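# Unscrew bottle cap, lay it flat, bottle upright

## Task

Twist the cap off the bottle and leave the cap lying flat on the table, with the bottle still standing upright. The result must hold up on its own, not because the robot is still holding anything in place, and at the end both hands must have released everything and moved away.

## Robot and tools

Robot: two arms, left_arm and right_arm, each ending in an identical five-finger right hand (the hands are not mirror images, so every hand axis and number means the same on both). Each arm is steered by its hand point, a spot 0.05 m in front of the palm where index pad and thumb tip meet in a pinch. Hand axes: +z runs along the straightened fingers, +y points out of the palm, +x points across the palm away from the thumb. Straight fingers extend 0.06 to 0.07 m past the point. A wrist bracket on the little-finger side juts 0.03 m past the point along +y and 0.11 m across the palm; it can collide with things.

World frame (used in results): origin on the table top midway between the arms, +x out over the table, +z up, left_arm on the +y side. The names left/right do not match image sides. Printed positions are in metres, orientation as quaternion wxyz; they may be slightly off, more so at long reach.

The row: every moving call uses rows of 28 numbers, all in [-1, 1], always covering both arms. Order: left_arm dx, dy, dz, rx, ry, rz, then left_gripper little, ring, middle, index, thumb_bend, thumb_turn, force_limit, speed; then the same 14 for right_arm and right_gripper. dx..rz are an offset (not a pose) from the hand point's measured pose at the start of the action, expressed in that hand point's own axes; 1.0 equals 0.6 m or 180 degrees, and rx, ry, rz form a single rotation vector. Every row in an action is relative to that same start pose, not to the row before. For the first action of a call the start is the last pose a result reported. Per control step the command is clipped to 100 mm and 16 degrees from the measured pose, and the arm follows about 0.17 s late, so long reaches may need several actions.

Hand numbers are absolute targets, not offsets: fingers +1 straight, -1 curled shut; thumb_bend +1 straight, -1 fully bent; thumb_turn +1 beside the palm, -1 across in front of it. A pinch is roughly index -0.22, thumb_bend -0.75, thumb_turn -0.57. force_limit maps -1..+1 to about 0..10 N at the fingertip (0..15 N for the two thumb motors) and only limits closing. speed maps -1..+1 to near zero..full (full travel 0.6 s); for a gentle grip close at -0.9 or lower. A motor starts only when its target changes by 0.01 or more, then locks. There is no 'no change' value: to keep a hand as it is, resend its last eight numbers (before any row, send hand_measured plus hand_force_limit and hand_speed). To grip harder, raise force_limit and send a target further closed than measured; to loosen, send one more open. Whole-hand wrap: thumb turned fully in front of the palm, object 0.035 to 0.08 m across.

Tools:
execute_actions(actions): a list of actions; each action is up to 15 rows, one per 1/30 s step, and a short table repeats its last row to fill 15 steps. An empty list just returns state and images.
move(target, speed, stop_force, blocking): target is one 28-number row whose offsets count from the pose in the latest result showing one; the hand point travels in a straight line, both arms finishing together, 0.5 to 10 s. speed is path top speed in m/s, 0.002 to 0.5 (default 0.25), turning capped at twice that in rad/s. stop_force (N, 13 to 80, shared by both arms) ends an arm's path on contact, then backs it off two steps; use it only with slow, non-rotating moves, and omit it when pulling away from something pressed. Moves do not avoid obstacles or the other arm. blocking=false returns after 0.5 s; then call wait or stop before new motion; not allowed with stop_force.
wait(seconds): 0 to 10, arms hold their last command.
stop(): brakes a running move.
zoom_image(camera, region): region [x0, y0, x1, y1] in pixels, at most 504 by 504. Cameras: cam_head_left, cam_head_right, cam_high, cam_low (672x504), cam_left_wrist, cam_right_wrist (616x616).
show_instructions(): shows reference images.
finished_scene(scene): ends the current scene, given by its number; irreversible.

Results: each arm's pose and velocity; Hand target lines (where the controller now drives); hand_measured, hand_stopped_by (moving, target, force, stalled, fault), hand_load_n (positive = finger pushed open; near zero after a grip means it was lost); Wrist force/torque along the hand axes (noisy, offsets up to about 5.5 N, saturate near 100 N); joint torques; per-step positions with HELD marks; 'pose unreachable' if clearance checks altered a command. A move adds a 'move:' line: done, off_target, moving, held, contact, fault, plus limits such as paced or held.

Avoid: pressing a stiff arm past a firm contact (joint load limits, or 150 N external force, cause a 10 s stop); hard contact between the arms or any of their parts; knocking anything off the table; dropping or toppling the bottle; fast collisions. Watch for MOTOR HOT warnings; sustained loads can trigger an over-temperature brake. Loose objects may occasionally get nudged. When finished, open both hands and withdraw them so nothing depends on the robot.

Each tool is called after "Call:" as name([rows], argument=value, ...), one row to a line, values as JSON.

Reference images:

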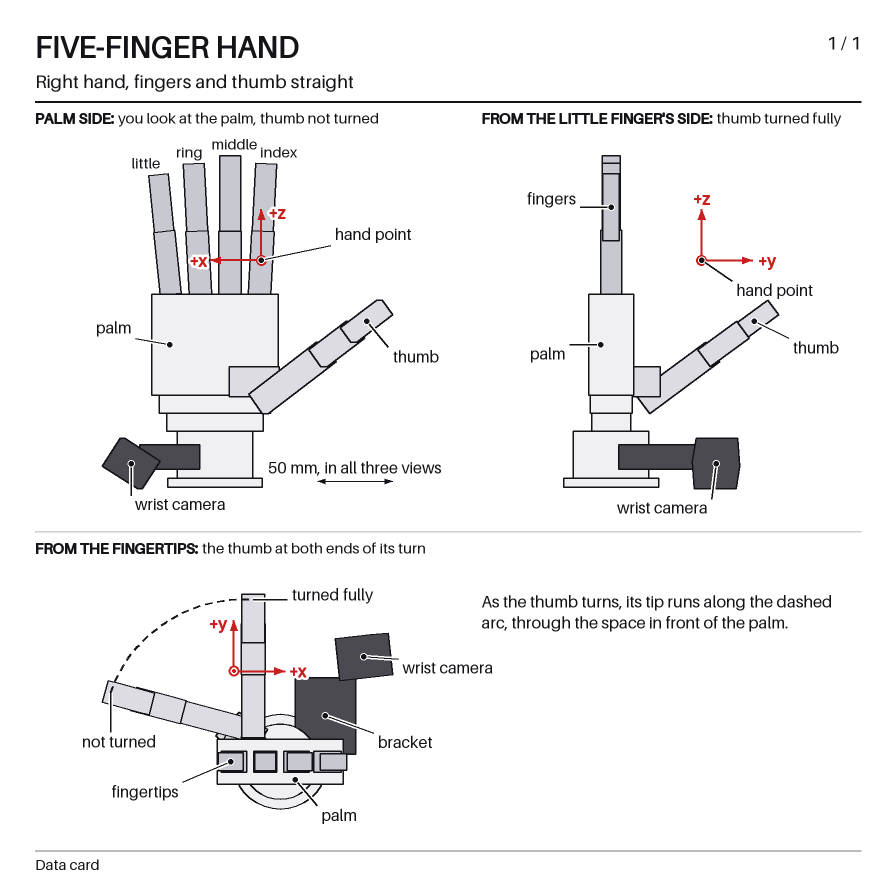

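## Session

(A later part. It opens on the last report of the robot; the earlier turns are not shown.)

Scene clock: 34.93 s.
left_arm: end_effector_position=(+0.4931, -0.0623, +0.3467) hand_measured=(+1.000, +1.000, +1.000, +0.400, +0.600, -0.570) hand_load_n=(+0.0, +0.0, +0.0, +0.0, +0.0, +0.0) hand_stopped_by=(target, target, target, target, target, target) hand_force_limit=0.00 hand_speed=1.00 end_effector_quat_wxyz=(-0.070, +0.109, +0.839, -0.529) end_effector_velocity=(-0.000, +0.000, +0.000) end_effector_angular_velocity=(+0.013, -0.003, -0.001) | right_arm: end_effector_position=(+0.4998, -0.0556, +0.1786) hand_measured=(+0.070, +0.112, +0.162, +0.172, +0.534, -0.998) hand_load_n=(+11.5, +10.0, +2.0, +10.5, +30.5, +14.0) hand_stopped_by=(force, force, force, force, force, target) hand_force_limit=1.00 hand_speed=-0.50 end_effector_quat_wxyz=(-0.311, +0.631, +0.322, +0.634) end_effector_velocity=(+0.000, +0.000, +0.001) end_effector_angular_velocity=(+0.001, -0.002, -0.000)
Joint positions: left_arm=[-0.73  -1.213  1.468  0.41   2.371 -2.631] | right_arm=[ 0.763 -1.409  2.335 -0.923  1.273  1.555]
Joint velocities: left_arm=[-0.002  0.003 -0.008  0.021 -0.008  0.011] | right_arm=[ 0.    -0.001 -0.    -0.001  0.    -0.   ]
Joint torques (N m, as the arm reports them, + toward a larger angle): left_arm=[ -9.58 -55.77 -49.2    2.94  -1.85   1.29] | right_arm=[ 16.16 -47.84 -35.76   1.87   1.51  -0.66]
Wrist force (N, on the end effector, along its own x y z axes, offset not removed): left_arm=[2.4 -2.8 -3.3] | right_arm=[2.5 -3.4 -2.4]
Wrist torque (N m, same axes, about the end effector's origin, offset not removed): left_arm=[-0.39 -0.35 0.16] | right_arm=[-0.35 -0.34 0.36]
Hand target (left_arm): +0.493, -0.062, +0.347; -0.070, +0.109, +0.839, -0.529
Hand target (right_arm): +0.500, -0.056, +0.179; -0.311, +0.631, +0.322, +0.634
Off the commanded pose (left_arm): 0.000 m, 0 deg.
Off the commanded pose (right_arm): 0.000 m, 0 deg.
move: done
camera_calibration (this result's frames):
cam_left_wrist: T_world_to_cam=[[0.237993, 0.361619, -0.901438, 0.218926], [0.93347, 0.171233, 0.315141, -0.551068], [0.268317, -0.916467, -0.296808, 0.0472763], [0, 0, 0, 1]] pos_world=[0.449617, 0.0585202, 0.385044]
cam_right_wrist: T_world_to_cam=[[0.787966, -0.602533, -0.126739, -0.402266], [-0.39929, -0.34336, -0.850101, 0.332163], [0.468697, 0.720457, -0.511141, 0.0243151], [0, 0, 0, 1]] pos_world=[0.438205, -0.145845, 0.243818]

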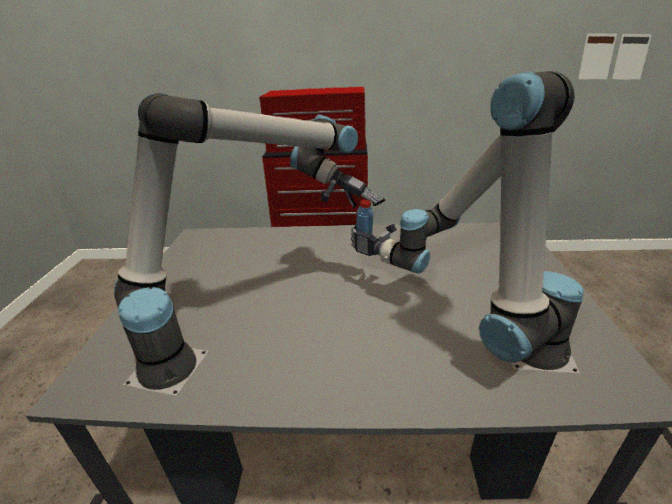

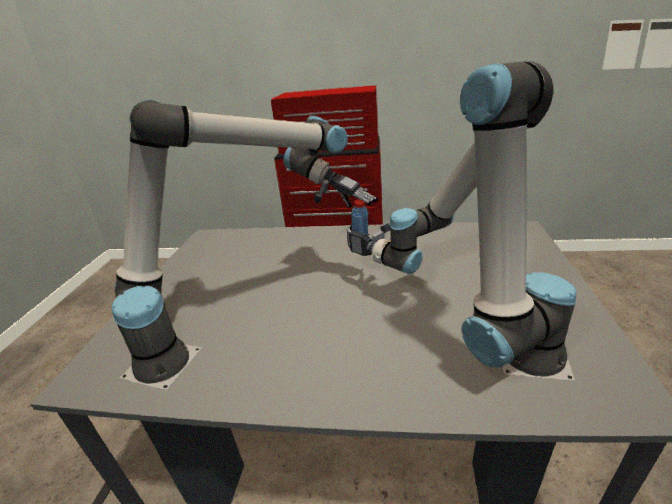

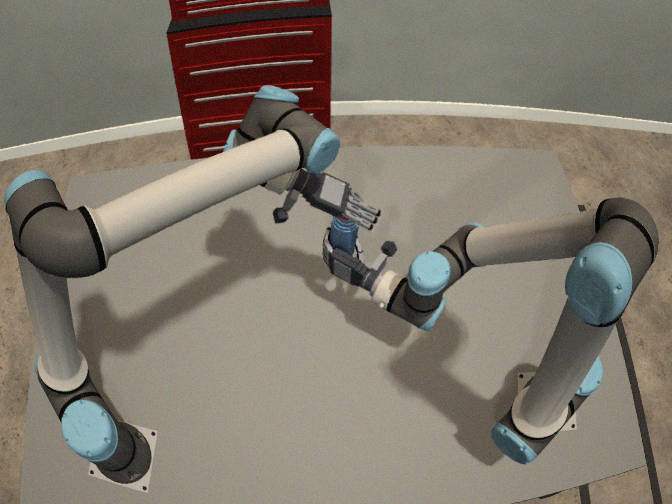

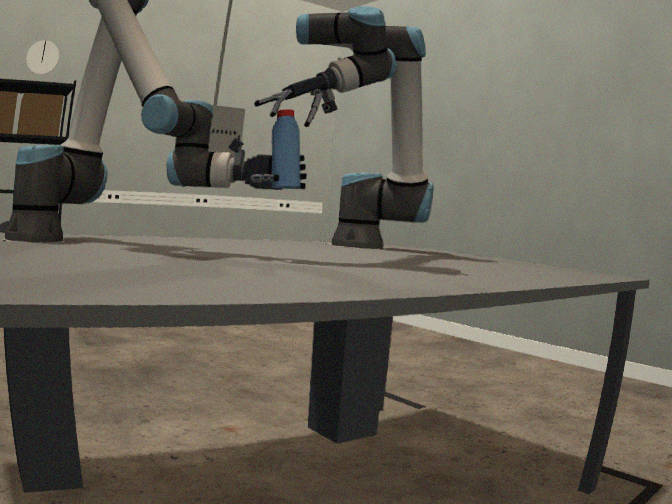

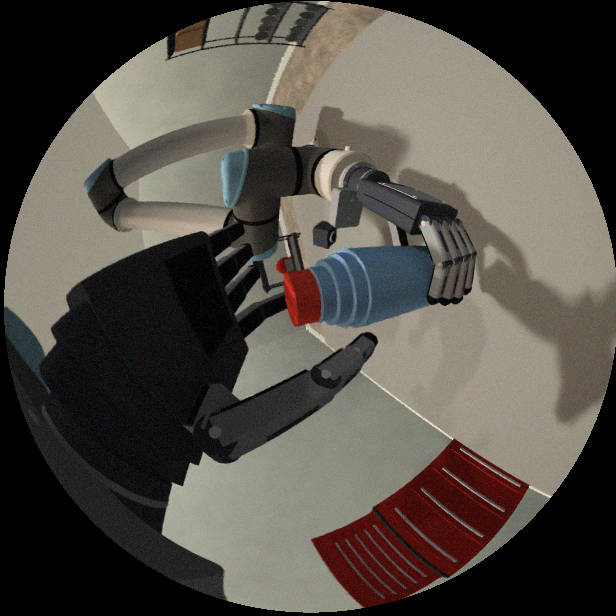

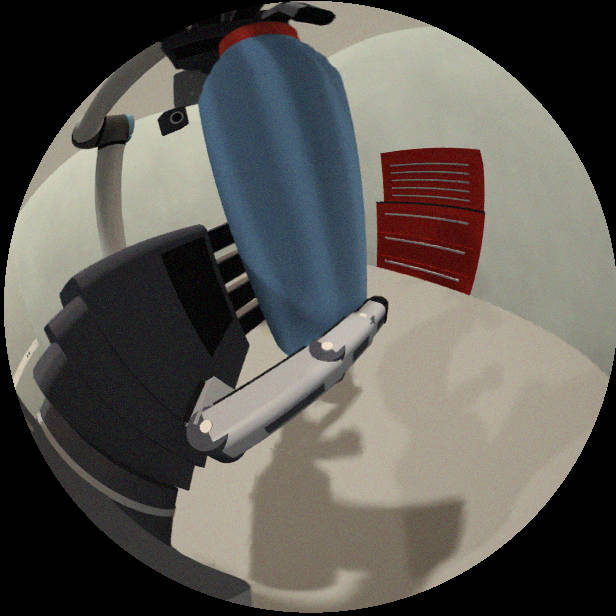

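Call:
move(target=[0,-0.007,0.015,0,0,0,1,1,1,0.4,0.0,-0.57,0,0, 0,0,0,0,0,0,-0.98,-0.98,-0.98,-0.98,-0.98,-1,1,-0.5], speed=0.03)

Call:
move(target=[0,0,0,0,0,0,1,1,1,-0.5,-0.9,-0.57,0.6,-0.7, 0,0,0,0,0,0,-0.98,-0.98,-0.98,-0.98,-0.98,-1,1,-0.5])

Call:
zoom_image(camera="cam_low", region=[220,50,380,170])

Scene clock: 36.07 s.
left_arm: end_effector_position=(+0.4906, -0.0718, +0.3466) hand_measured=(+1.000, +1.000, +1.000, +0.400, +0.004, -0.570) hand_load_n=(+0.0, +0.0, +0.0, +0.0, +2.0, +1.0) hand_stopped_by=(target, target, target, target, target, target) hand_force_limit=0.00 hand_speed=0.00 end_effector_quat_wxyz=(-0.070, +0.109, +0.839, -0.529) end_effector_velocity=(-0.000, -0.002, +0.001) end_effector_angular_velocity=(-0.001, -0.001, +0.000) | right_arm: end_effector_position=(+0.4998, -0.0556, +0.1786) hand_measured=(+0.070, +0.112, +0.162, +0.172, +0.534, -0.998) hand_load_n=(+3.5, +7.5, +3.5, +13.0, +28.0, +9.5) hand_stopped_by=(force, force, force, force, force, target) hand_force_limit=1.00 hand_speed=-0.50 end_effector_quat_wxyz=(-0.311, +0.631, +0.322, +0.634) end_effector_velocity=(+0.000, +0.000, +0.001) end_effector_angular_velocity=(+0.001, -0.002, +0.000)
Joint positions: left_arm=[-0.741 -1.207  1.46   0.406  2.362 -2.641] | right_arm=[ 0.763 -1.409  2.335 -0.923  1.273  1.555]
Joint velocities: left_arm=[-0.001  0.    -0.002 -0.002 -0.001 -0.001] | right_arm=[ 0.    -0.001 -0.001  0.    -0.     0.   ]
Joint torques (N m, as the arm reports them, + toward a larger angle): left_arm=[-14.01 -57.93 -49.01  -0.72  -1.75  -2.26] | right_arm=[ 17.82 -50.05 -36.54   1.52   1.35  -0.78]
Wrist force (N, on the end effector, along its own x y z axes, offset not removed): left_arm=[-0.8 3.8 -5.3] | right_arm=[2.9 -2.7 -2.1]
Wrist torque (N m, same axes, about the end effector's origin, offset not removed): left_arm=[0.54 0.02 0.20] | right_arm=[-0.41 -0.20 0.11]
Hand target (left_arm): +0.491, -0.072, +0.347; -0.070, +0.109, +0.839, -0.529
Hand target (right_arm): +0.500, -0.056, +0.179; -0.311, +0.631, +0.322, +0.634
Off the commanded pose (left_arm): 0.000 m, 0 deg.
Off the commanded pose (right_arm): 0.000 m, 0 deg.
move: done
camera_calibration (this result's frames):
cam_left_wrist: T_world_to_cam=[[0.238005, 0.361628, -0.901432, 0.22287], [0.933465, 0.171229, 0.315155, -0.547097], [0.26832, -0.916464, -0.296813, 0.0392797], [0, 0, 0, 1]] pos_world=[0.447112, 0.0490815, 0.384981]
cam_right_wrist: T_world_to_cam=[[0.787966, -0.602533, -0.12674, -0.402265], [-0.399292, -0.343361, -0.8501, 0.332163], [0.468696, 0.720456, -0.511144, 0.0243161], [0, 0, 0, 1]] pos_world=[0.438204, -0.145845, 0.243817]

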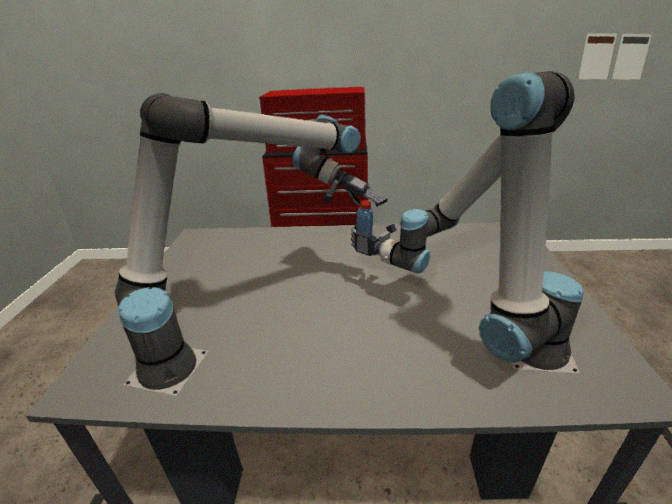

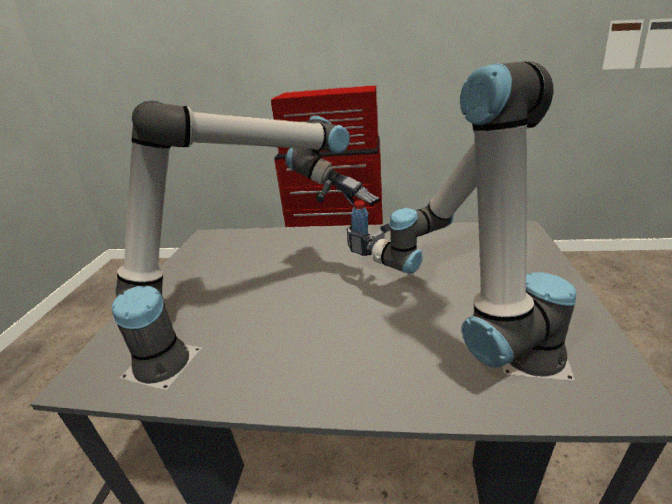

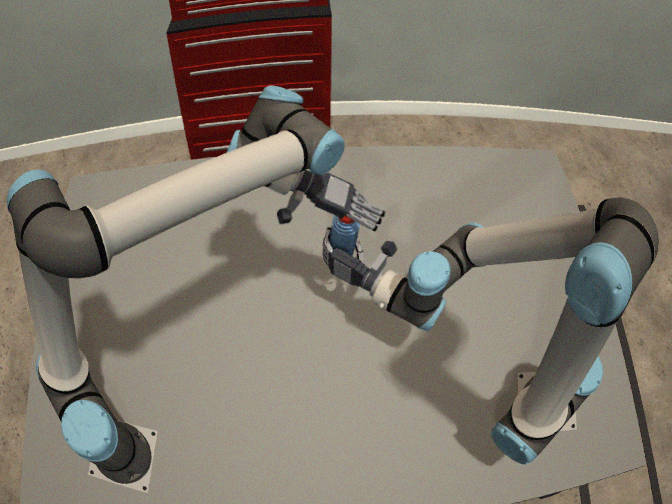

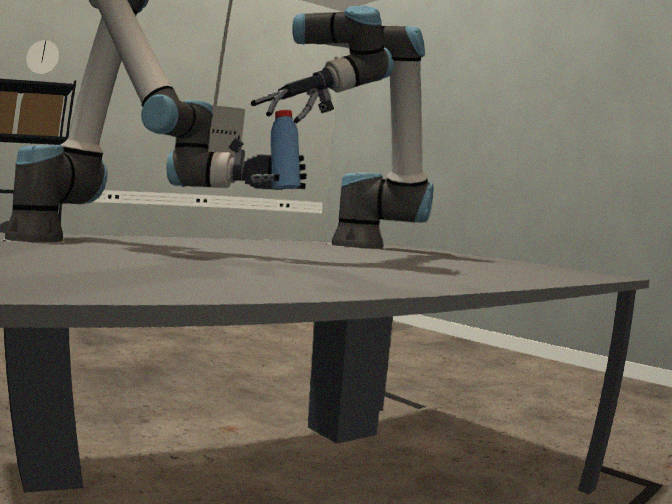

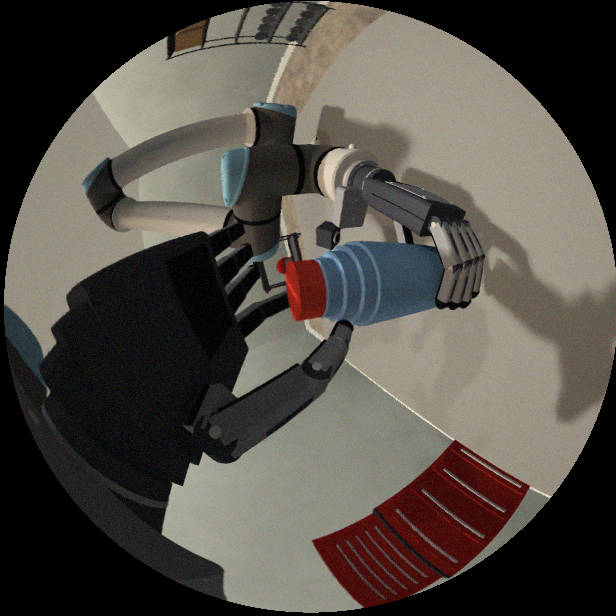

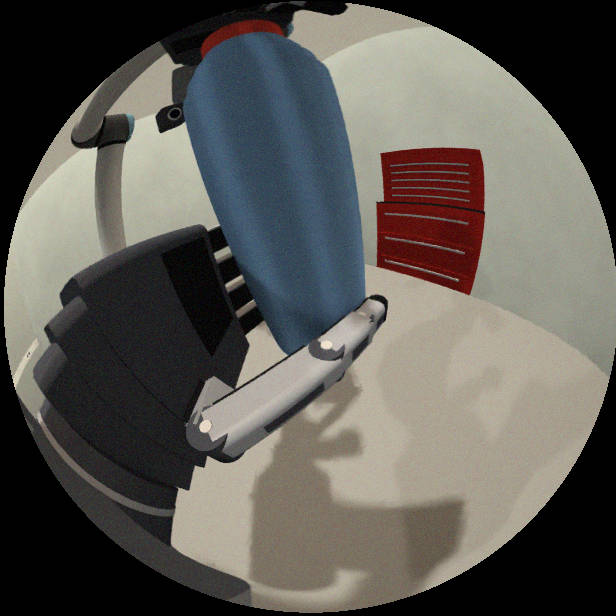

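Scene clock: 37.97 s.
left_arm: end_effector_position=(+0.4906, -0.0718, +0.3466) hand_measured=(+1.000, +1.000, +1.000, -0.292, -0.482, -0.570) hand_load_n=(+0.0, +0.0, +0.0, +12.0, +11.0, +0.0) hand_stopped_by=(target, target, target, force, force, target) hand_force_limit=0.60 hand_speed=-0.70 end_effector_quat_wxyz=(-0.070, +0.109, +0.838, -0.529) end_effector_velocity=(-0.000, +0.000, -0.000) end_effector_angular_velocity=(+0.001, +0.001, -0.000) | right_arm: end_effector_position=(+0.4998, -0.0556, +0.1786) hand_measured=(+0.070, +0.112, +0.162, +0.172, +0.534, -1.000) hand_load_n=(+2.5, +8.0, +4.0, +13.0, +26.0, +3.0) hand_stopped_by=(force, force, force, force, force, target) hand_force_limit=1.00 hand_speed=-0.50 end_effector_quat_wxyz=(-0.311, +0.631, +0.322, +0.634) end_effector_velocity=(+0.001, +0.001, +0.000) end_effector_angular_velocity=(+0.000, -0.000, -0.000)
Joint positions: left_arm=[-0.741 -1.207  1.46   0.406  2.362 -2.641] | right_arm=[ 0.763 -1.409  2.335 -0.923  1.273  1.555]
Joint velocities: left_arm=[ 0.    -0.     0.001  0.001  0.    -0.   ] | right_arm=[ 0.     0.001 -0.002  0.001  0.     0.   ]
Joint torques (N m, as the arm reports them, + toward a larger angle): left_arm=[ 11.38 -73.87 -33.31   2.46   3.77   1.27] | right_arm=[ 14.68 -44.61 -35.01   0.53   1.57  -1.12]
Wrist force (N, on the end effector, along its own x y z axes, offset not removed): left_arm=[-1.4 -0.3 -4.5] | right_arm=[-5.2 -1.9 -3.3]
Wrist torque (N m, same axes, about the end effector's origin, offset not removed): left_arm=[0.18 0.05 -0.05] | right_arm=[0.06 1.02 -0.39]
Hand target (left_arm): +0.491, -0.072, +0.347; -0.070, +0.109, +0.839, -0.529
Hand target (right_arm): +0.500, -0.056, +0.179; -0.311, +0.631, +0.322, +0.634
Off the commanded pose (left_arm): 0.000 m, 0 deg.
Off the commanded pose (right_arm): 0.000 m, 0 deg.
move: done
camera_calibration (this result's frames):
cam_left_wrist: T_world_to_cam=[[0.238044, 0.361593, -0.901435, 0.22287], [0.933446, 0.17126, 0.315196, -0.547121], [0.268353, -0.916472, -0.29676, 0.0392295], [0, 0, 0, 1]] pos_world=[0.447127, 0.0490644, 0.384995]
cam_right_wrist: T_world_to_cam=[[0.787967, -0.602532, -0.126742, -0.402263], [-0.399297, -0.343367, -0.850095, 0.332161], [0.46869, 0.720455, -0.51115, 0.0243197], [0, 0, 0, 1]] pos_world=[0.438203, -0.145845, 0.243816]

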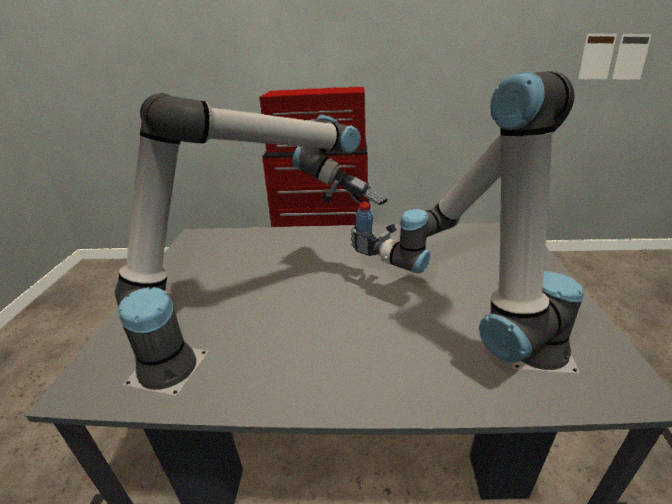

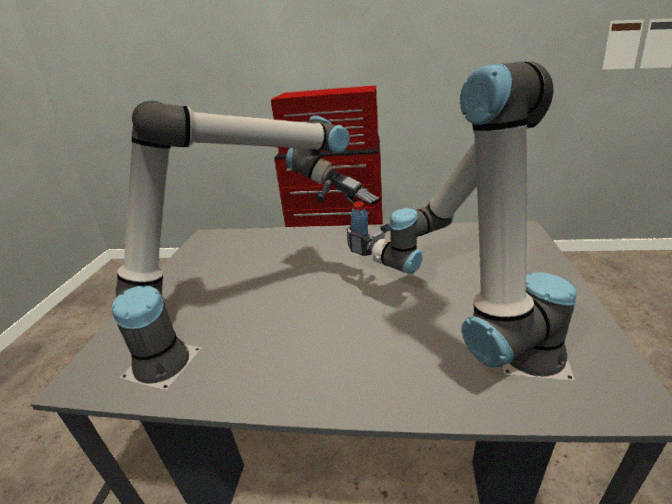

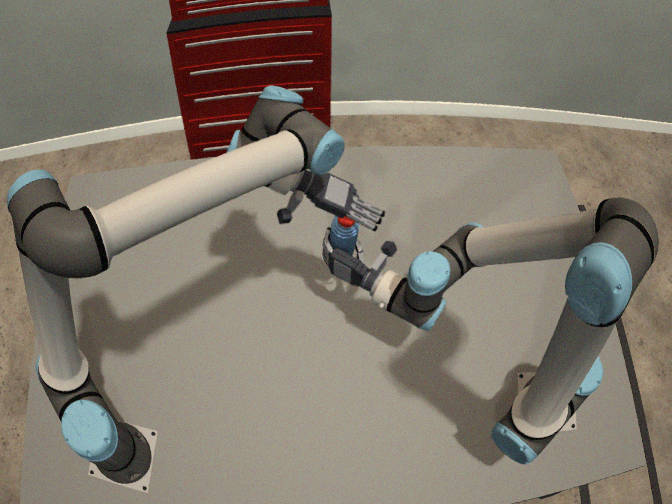

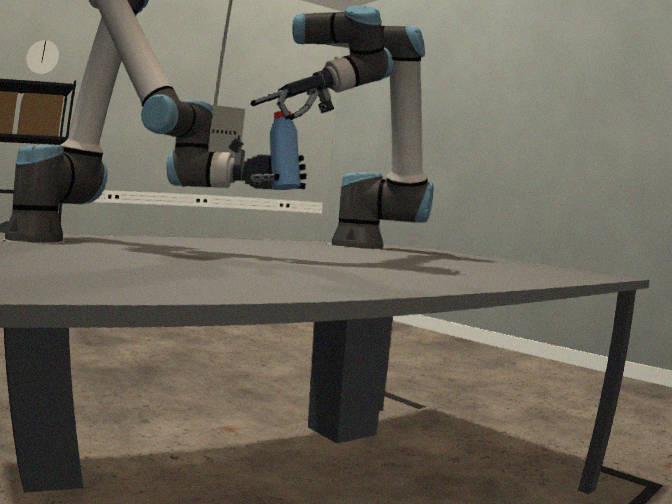

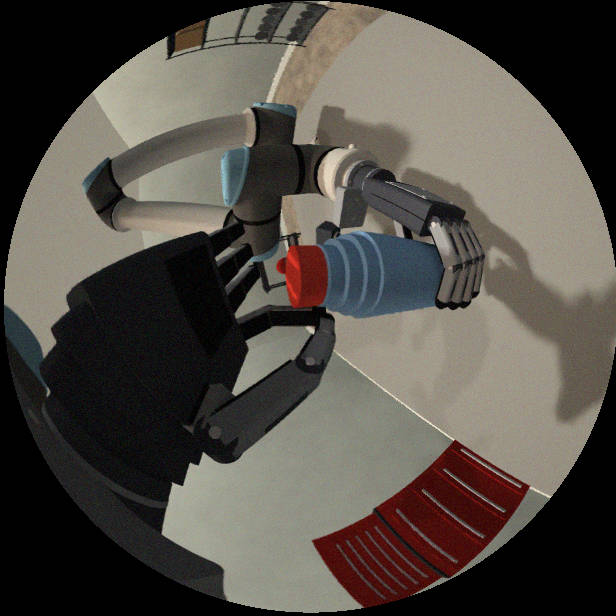

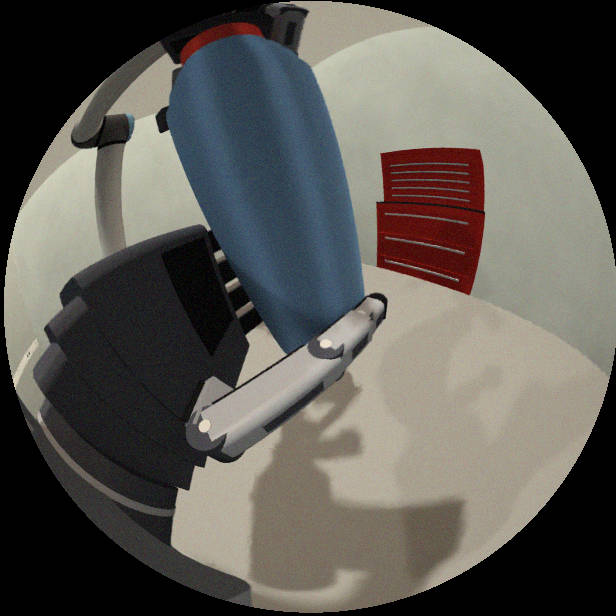

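Region (220, 50, 380, 170) of cam_low's 672x504 image, scaled by 3.150, with more detail than that image has; it fills the top 378 rows of this view, and the rest is white.

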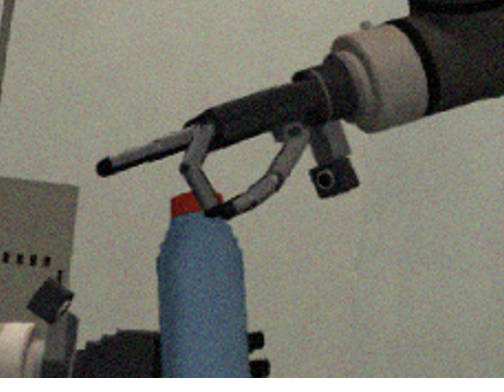

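Call:
move(target=[0,-0.15,-0.07,0,0,0,1,1,1,0.4,0.6,-0.57,0,1, -0.235,0,0,0,0,0,-0.98,-0.98,-0.98,-0.98,-0.98,-1,1,-0.5], speed=0.1, stop_force=13)

Scene clock: 41.40 s.
left_arm: end_effector_position=(+0.4905, -0.0725, +0.4457) hand_measured=(+1.000, +1.000, +1.000, +0.400, +0.600, -0.570) hand_load_n=(+0.0, +0.0, +0.0, +0.0, +0.0, +0.0) hand_stopped_by=(target, target, target, target, target, target) hand_force_limit=0.00 hand_speed=1.00 end_effector_quat_wxyz=(-0.070, +0.109, +0.838, -0.529) end_effector_velocity=(-0.000, +0.001, +0.003) end_effector_angular_velocity=(-0.000, -0.001, +0.000) | right_arm: end_effector_position=(+0.5014, -0.0572, +0.0376) hand_measured=(+0.070, +0.112, +0.162, +0.172, +0.534, -1.000) hand_load_n=(+2.0, +8.0, +4.0, +13.5, +25.5, +3.5) hand_stopped_by=(force, force, force, force, force, target) hand_force_limit=1.00 hand_speed=-0.50 end_effector_quat_wxyz=(-0.311, +0.631, +0.322, +0.634) end_effector_velocity=(-0.000, -0.000, -0.003) end_effector_angular_velocity=(+0.001, +0.000, +0.000)
Joint positions: left_arm=[-0.742 -1.235  1.321  0.571  2.362 -2.642] | right_arm=[ 0.757 -1.12   2.38  -1.257  1.268  1.555]
Joint velocities: left_arm=[ 0.    -0.002 -0.004  0.005 -0.001  0.   ] | right_arm=[-0.     0.007  0.001 -0.008 -0.     0.   ]
Joint torques (N m, as the arm reports them, + toward a larger angle): left_arm=[-11.33 -74.13 -49.22   3.13  -0.87   1.47] | right_arm=[-15.55 -35.87 -23.55  -4.83  -3.54   3.38]
Wrist force (N, on the end effector, along its own x y z axes, offset not removed): left_arm=[1.4 0.9 -2.1] | right_arm=[2.2 0.6 -0.3]
Wrist torque (N m, same axes, about the end effector's origin, offset not removed): left_arm=[0.09 -0.20 0.16] | right_arm=[0.06 -0.11 0.52]
Hand target (left_arm): +0.491, -0.073, +0.446; -0.070, +0.109, +0.838, -0.529
Hand target (right_arm): +0.502, -0.057, +0.037; -0.311, +0.631, +0.322, +0.634
Off the commanded pose (left_arm): 0.000 m, 0 deg.
Off the commanded pose (right_arm): 0.000 m, 0 deg.
move: done
camera_calibration (this result's frames):
cam_left_wrist: T_world_to_cam=[[0.238027, 0.361597, -0.901438, 0.312461], [0.933435, 0.17132, 0.315197, -0.578155], [0.268409, -0.916459, -0.296748, 0.0679218], [0, 0, 0, 1]] pos_world=[0.447065, 0.0483122, 0.484053]
cam_right_wrist: T_world_to_cam=[[0.787936, -0.60256, -0.126798, -0.422379], [-0.399499, -0.343552, -0.849925, 0.212482], [0.46857, 0.720342, -0.511419, -0.0472561], [0, 0, 0, 1]] pos_world=[0.439837, -0.14747, 0.102869]

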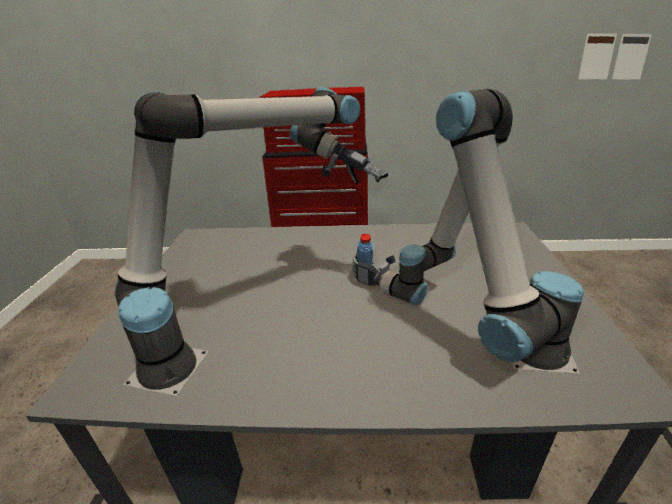

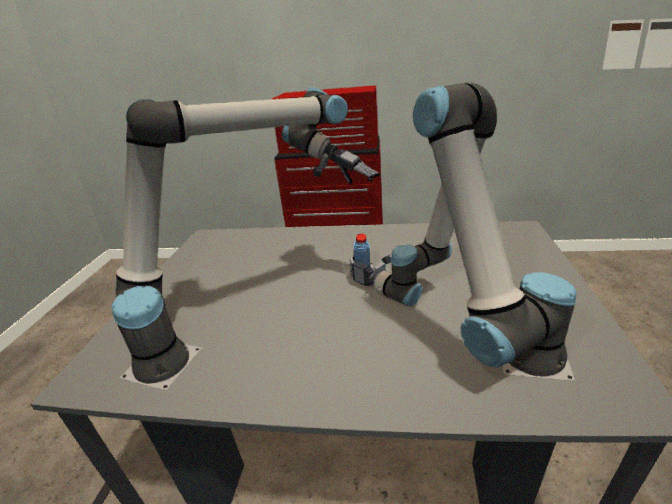

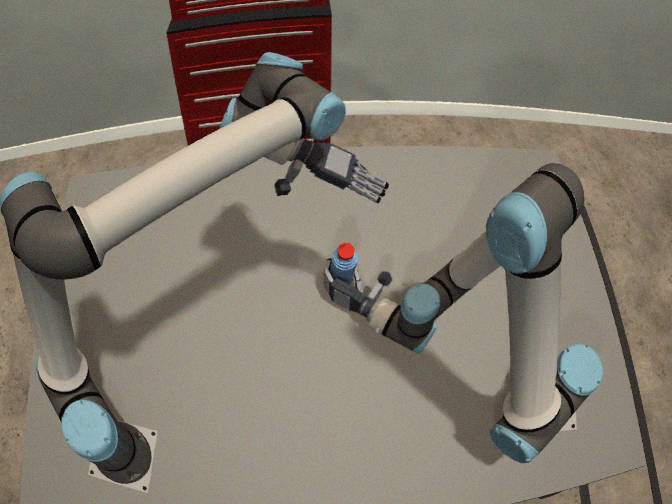

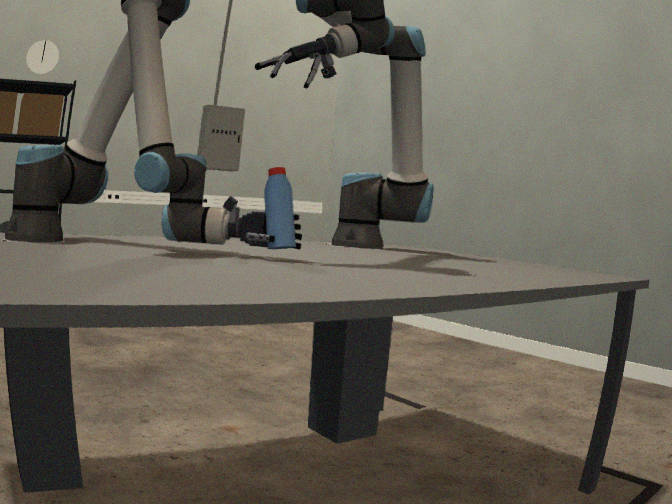

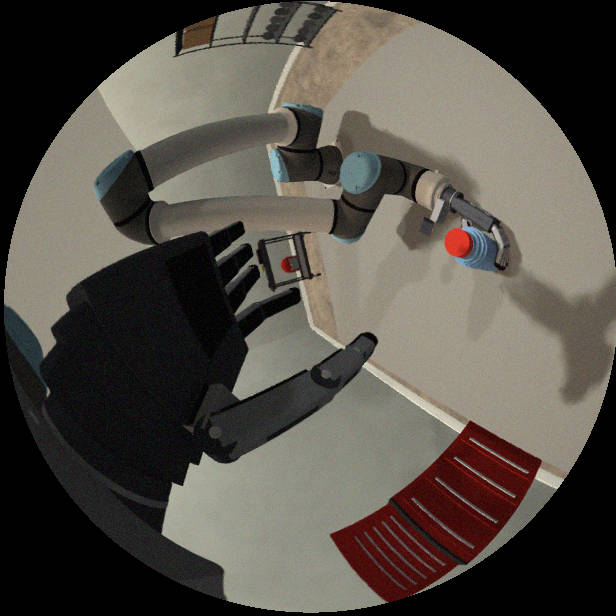

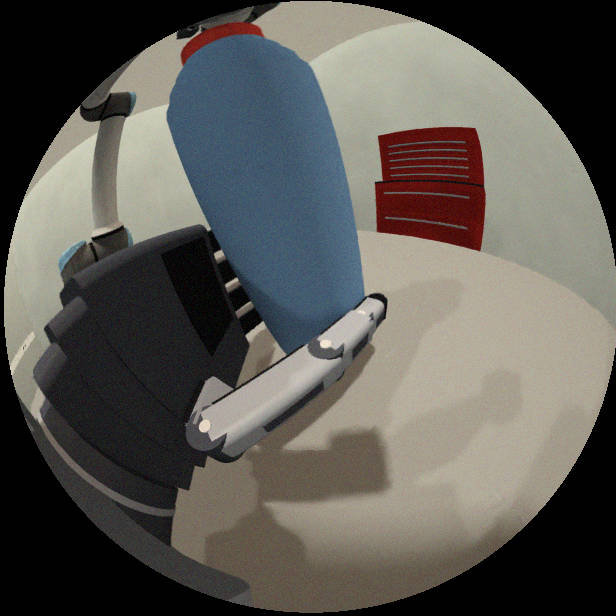

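Call:
move(target=[0,0,0,0,0,0,1,1,1,0.4,0.6,-0.57,0,1, -0.015,0,0,0,0,0,-0.98,-0.98,-0.98,-0.98,-0.98,-1,1,-0.5], speed=0.02, stop_force=13)

Call:
move(target=[0,0,0,0,0,0,1,1,1,0.4,0.6,-0.57,0,1, 0,0,0,0,0,0,1,1,1,1,1,-1,1,-0.6])

Scene clock: 42.33 s.
left_arm: end_effector_position=(+0.4905, -0.0725, +0.4457) hand_measured=(+1.000, +1.000, +1.000, +0.400, +0.600, -0.570) hand_load_n=(+0.0, +0.0, +0.0, +0.0, +0.0, +0.0) hand_stopped_by=(target, target, target, target, target, target) hand_force_limit=0.00 hand_speed=1.00 end_effector_quat_wxyz=(-0.070, +0.109, +0.838, -0.529) end_effector_velocity=(+0.000, +0.000, -0.001) end_effector_angular_velocity=(+0.001, +0.001, +0.000) | right_arm: end_effector_position=(+0.5016, -0.0573, +0.0290) hand_measured=(+0.070, +0.112, +0.162, +0.172, +0.534, -1.000) hand_load_n=(+2.0, +8.0, +4.0, +13.5, +25.5, +3.5) hand_stopped_by=(force, force, force, force, force, target) hand_force_limit=1.00 hand_speed=-0.50 end_effector_quat_wxyz=(-0.311, +0.631, +0.322, +0.634) end_effector_velocity=(-0.000, -0.000, -0.003) end_effector_angular_velocity=(+0.000, +0.000, -0.000)
Joint positions: left_arm=[-0.742 -1.235  1.321  0.571  2.362 -2.642] | right_arm=[ 0.757 -1.1    2.38  -1.277  1.268  1.555]
Joint velocities: left_arm=[ 0.     0.     0.001  0.    -0.     0.   ] | right_arm=[-0.     0.006  0.    -0.006 -0.     0.   ]
Joint torques (N m, as the arm reports them, + toward a larger angle): left_arm=[-10.73 -71.93 -32.67  -0.29  -0.02  -0.86] | right_arm=[-16.2  -35.71  -1.1   -4.81  -3.7   -1.12]
Wrist force (N, on the end effector, along its own x y z axes, offset not removed): left_arm=[-1.7 0.6 -2.3] | right_arm=[0.9 -1.5 0.5]
Wrist torque (N m, same axes, about the end effector's origin, offset not removed): left_arm=[0.09 0.28 -0.10] | right_arm=[-0.47 -0.28 0.11]
Hand target (left_arm): +0.491, -0.073, +0.446; -0.070, +0.109, +0.838, -0.529
Hand target (right_arm): +0.502, -0.057, +0.029; -0.311, +0.631, +0.322, +0.634
Off the commanded pose (left_arm): 0.000 m, 0 deg.
Off the commanded pose (right_arm): 0.000 m, 0 deg.
move: done
camera_calibration (this result's frames):
cam_left_wrist: T_world_to_cam=[[0.238071, 0.361579, -0.901434, 0.312459], [0.933425, 0.171307, 0.315234, -0.578179], [0.268404, -0.916468, -0.296724, 0.0679154], [0, 0, 0, 1]] pos_world=[0.447071, 0.0483096, 0.484074]
cam_right_wrist: T_world_to_cam=[[0.787937, -0.602554, -0.126822, -0.423631], [-0.399488, -0.343503, -0.84995, 0.205168], [0.468577, 0.720371, -0.511372, -0.0517056], [0, 0, 0, 1]] pos_world=[0.439985, -0.147538, 0.0942158]

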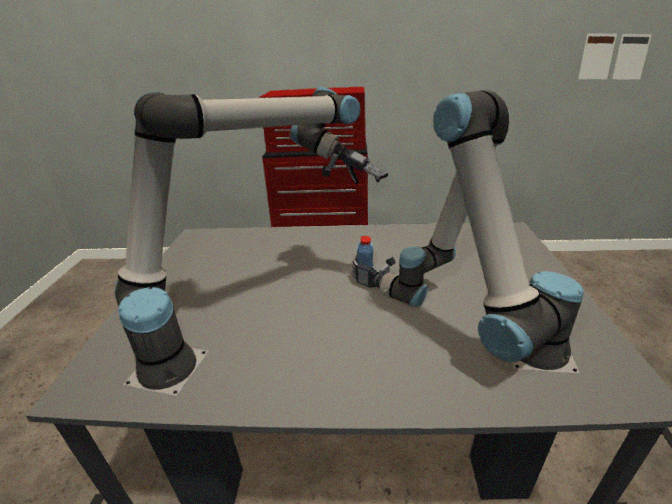

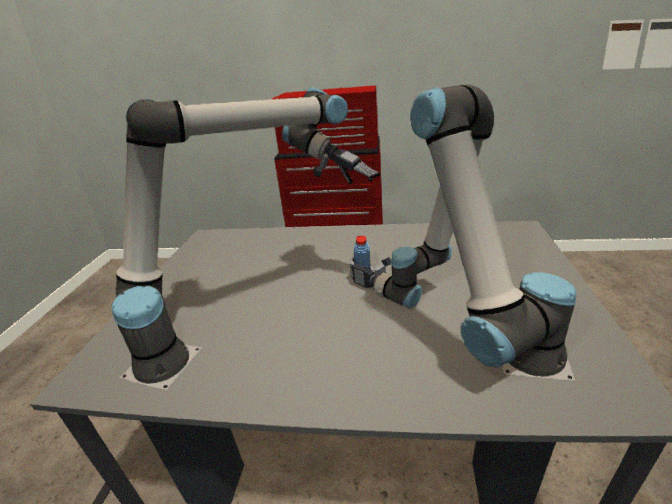

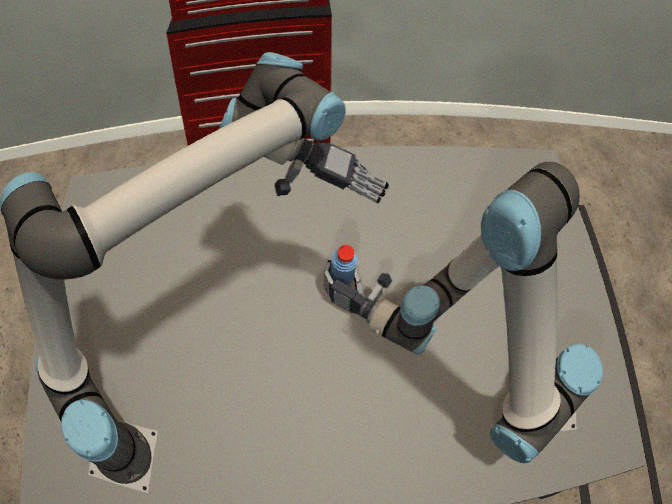

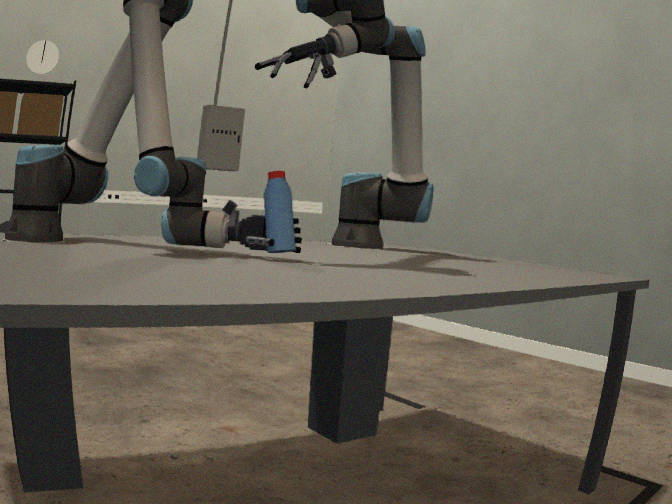

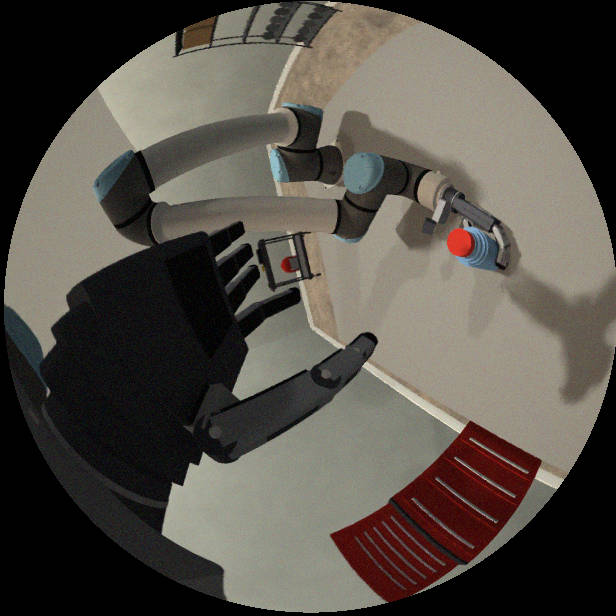

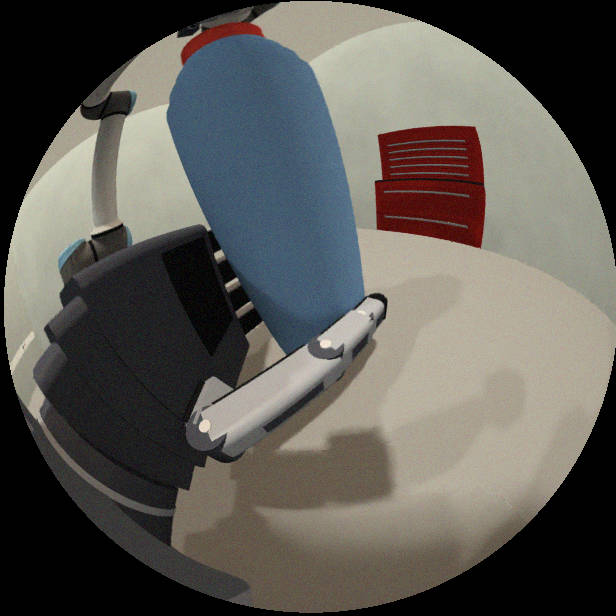

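Scene clock: 44.00 s.
left_arm: end_effector_position=(+0.4905, -0.0725, +0.4457) hand_measured=(+1.000, +1.000, +1.000, +0.400, +0.600, -0.570) hand_load_n=(+0.0, +0.0, +0.0, +0.0, +0.0, +0.0) hand_stopped_by=(target, target, target, target, target, target) hand_force_limit=0.00 hand_speed=1.00 end_effector_quat_wxyz=(-0.070, +0.109, +0.838, -0.529) end_effector_velocity=(+0.000, +0.000, +0.000) end_effector_angular_velocity=(+0.000, -0.000, +0.001) | right_arm: end_effector_position=(+0.5016, -0.0573, +0.0290) hand_measured=(+1.000, +1.000, +1.000, +1.000, +1.000, -1.000) hand_load_n=(+0.0, +0.0, +0.0, +0.0, +0.0, +0.0) hand_stopped_by=(target, target, target, target, target, target) hand_force_limit=1.00 hand_speed=-0.60 end_effector_quat_wxyz=(-0.311, +0.631, +0.322, +0.634) end_effector_velocity=(-0.000, +0.000, -0.000) end_effector_angular_velocity=(-0.000, +0.001, +0.000)
Joint positions: left_arm=[-0.742 -1.235  1.321  0.571  2.362 -2.642] | right_arm=[ 0.757 -1.1    2.38  -1.277  1.268  1.555]
Joint velocities: left_arm=[ 0.    -0.    -0.     0.001 -0.     0.   ] | right_arm=[ 0.     0.    -0.     0.001 -0.     0.   ]
Joint torques (N m, as the arm reports them, + toward a larger angle): left_arm=[-11.28 -72.12 -37.41   0.34  -0.23  -0.92] | right_arm=[-13.25 -63.88 -11.55   1.9   -2.78  -1.47]
Wrist force (N, on the end effector, along its own x y z axes, offset not removed): left_arm=[-2.3 -0.2 -1.1] | right_arm=[-5.0 -1.0 -3.1]
Wrist torque (N m, same axes, about the end effector's origin, offset not removed): left_arm=[-0.08 0.27 -0.21] | right_arm=[-0.05 0.93 -0.25]
Hand target (left_arm): +0.491, -0.073, +0.446; -0.070, +0.109, +0.838, -0.529
Hand target (right_arm): +0.502, -0.057, +0.029; -0.311, +0.631, +0.322, +0.634
Off the commanded pose (left_arm): 0.000 m, 0 deg.
Off the commanded pose (right_arm): 0.000 m, 0 deg.
move: done
camera_calibration (this result's frames):
cam_left_wrist: T_world_to_cam=[[0.23807, 0.361581, -0.901433, 0.312452], [0.933425, 0.171306, 0.315233, -0.578176], [0.268403, -0.916468, -0.296726, 0.0679155], [0, 0, 0, 1]] pos_world=[0.44707, 0.0483107, 0.484067]
cam_right_wrist: T_world_to_cam=[[0.787937, -0.602553, -0.126829, -0.423628], [-0.399504, -0.343516, -0.849937, 0.205157], [0.468564, 0.720366, -0.511391, -0.0516909], [0, 0, 0, 1]] pos_world=[0.439973, -0.147547, 0.0942076]

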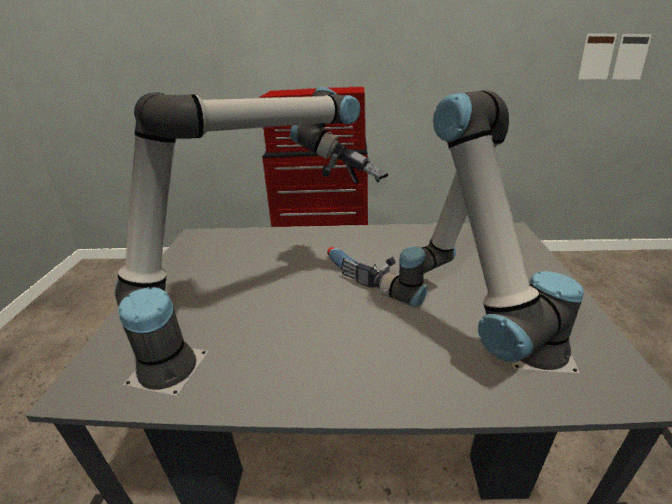

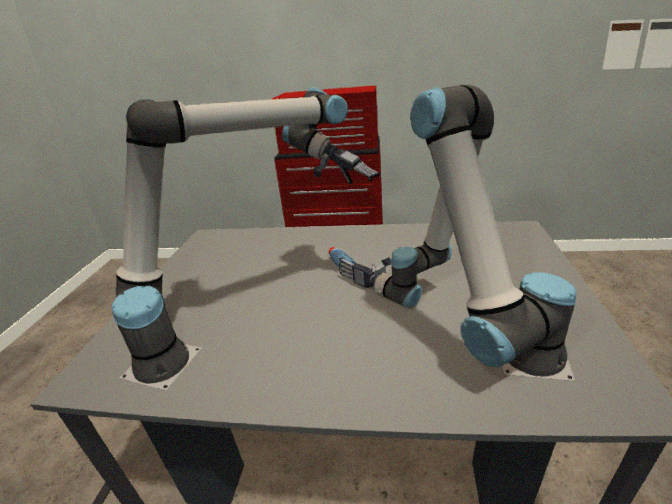

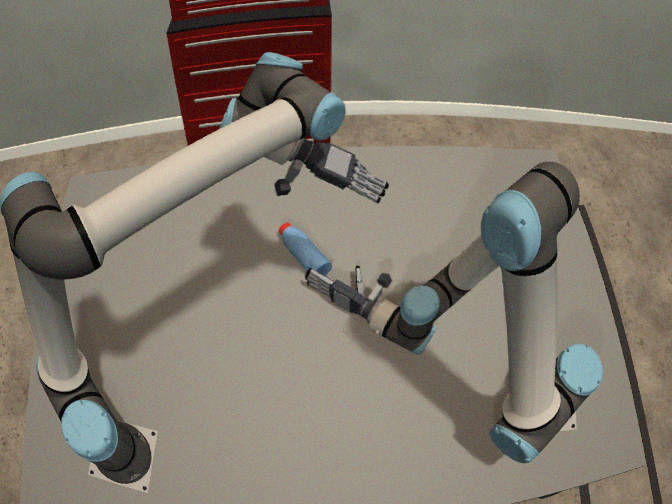

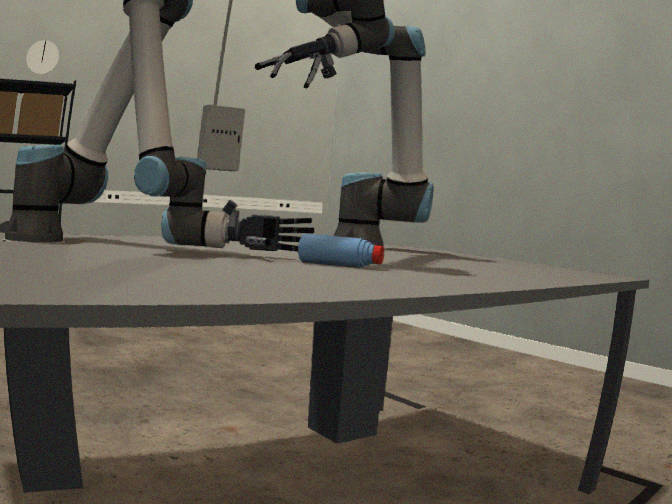

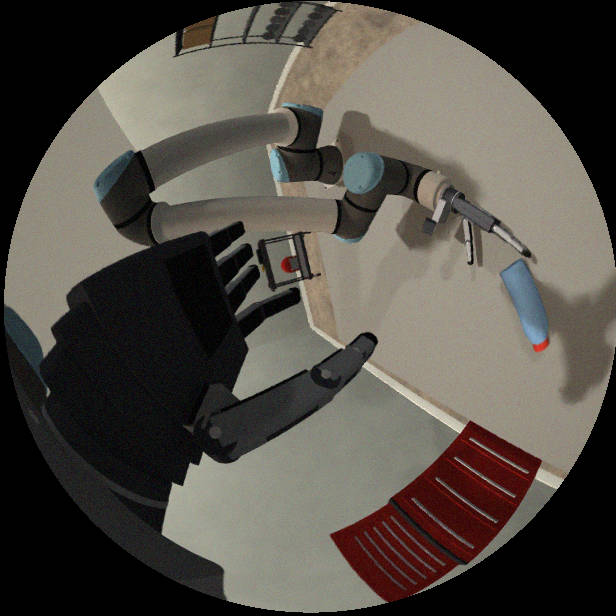

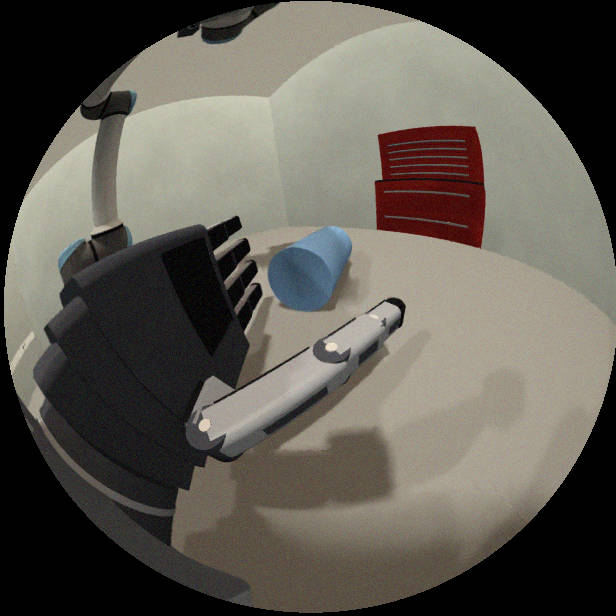

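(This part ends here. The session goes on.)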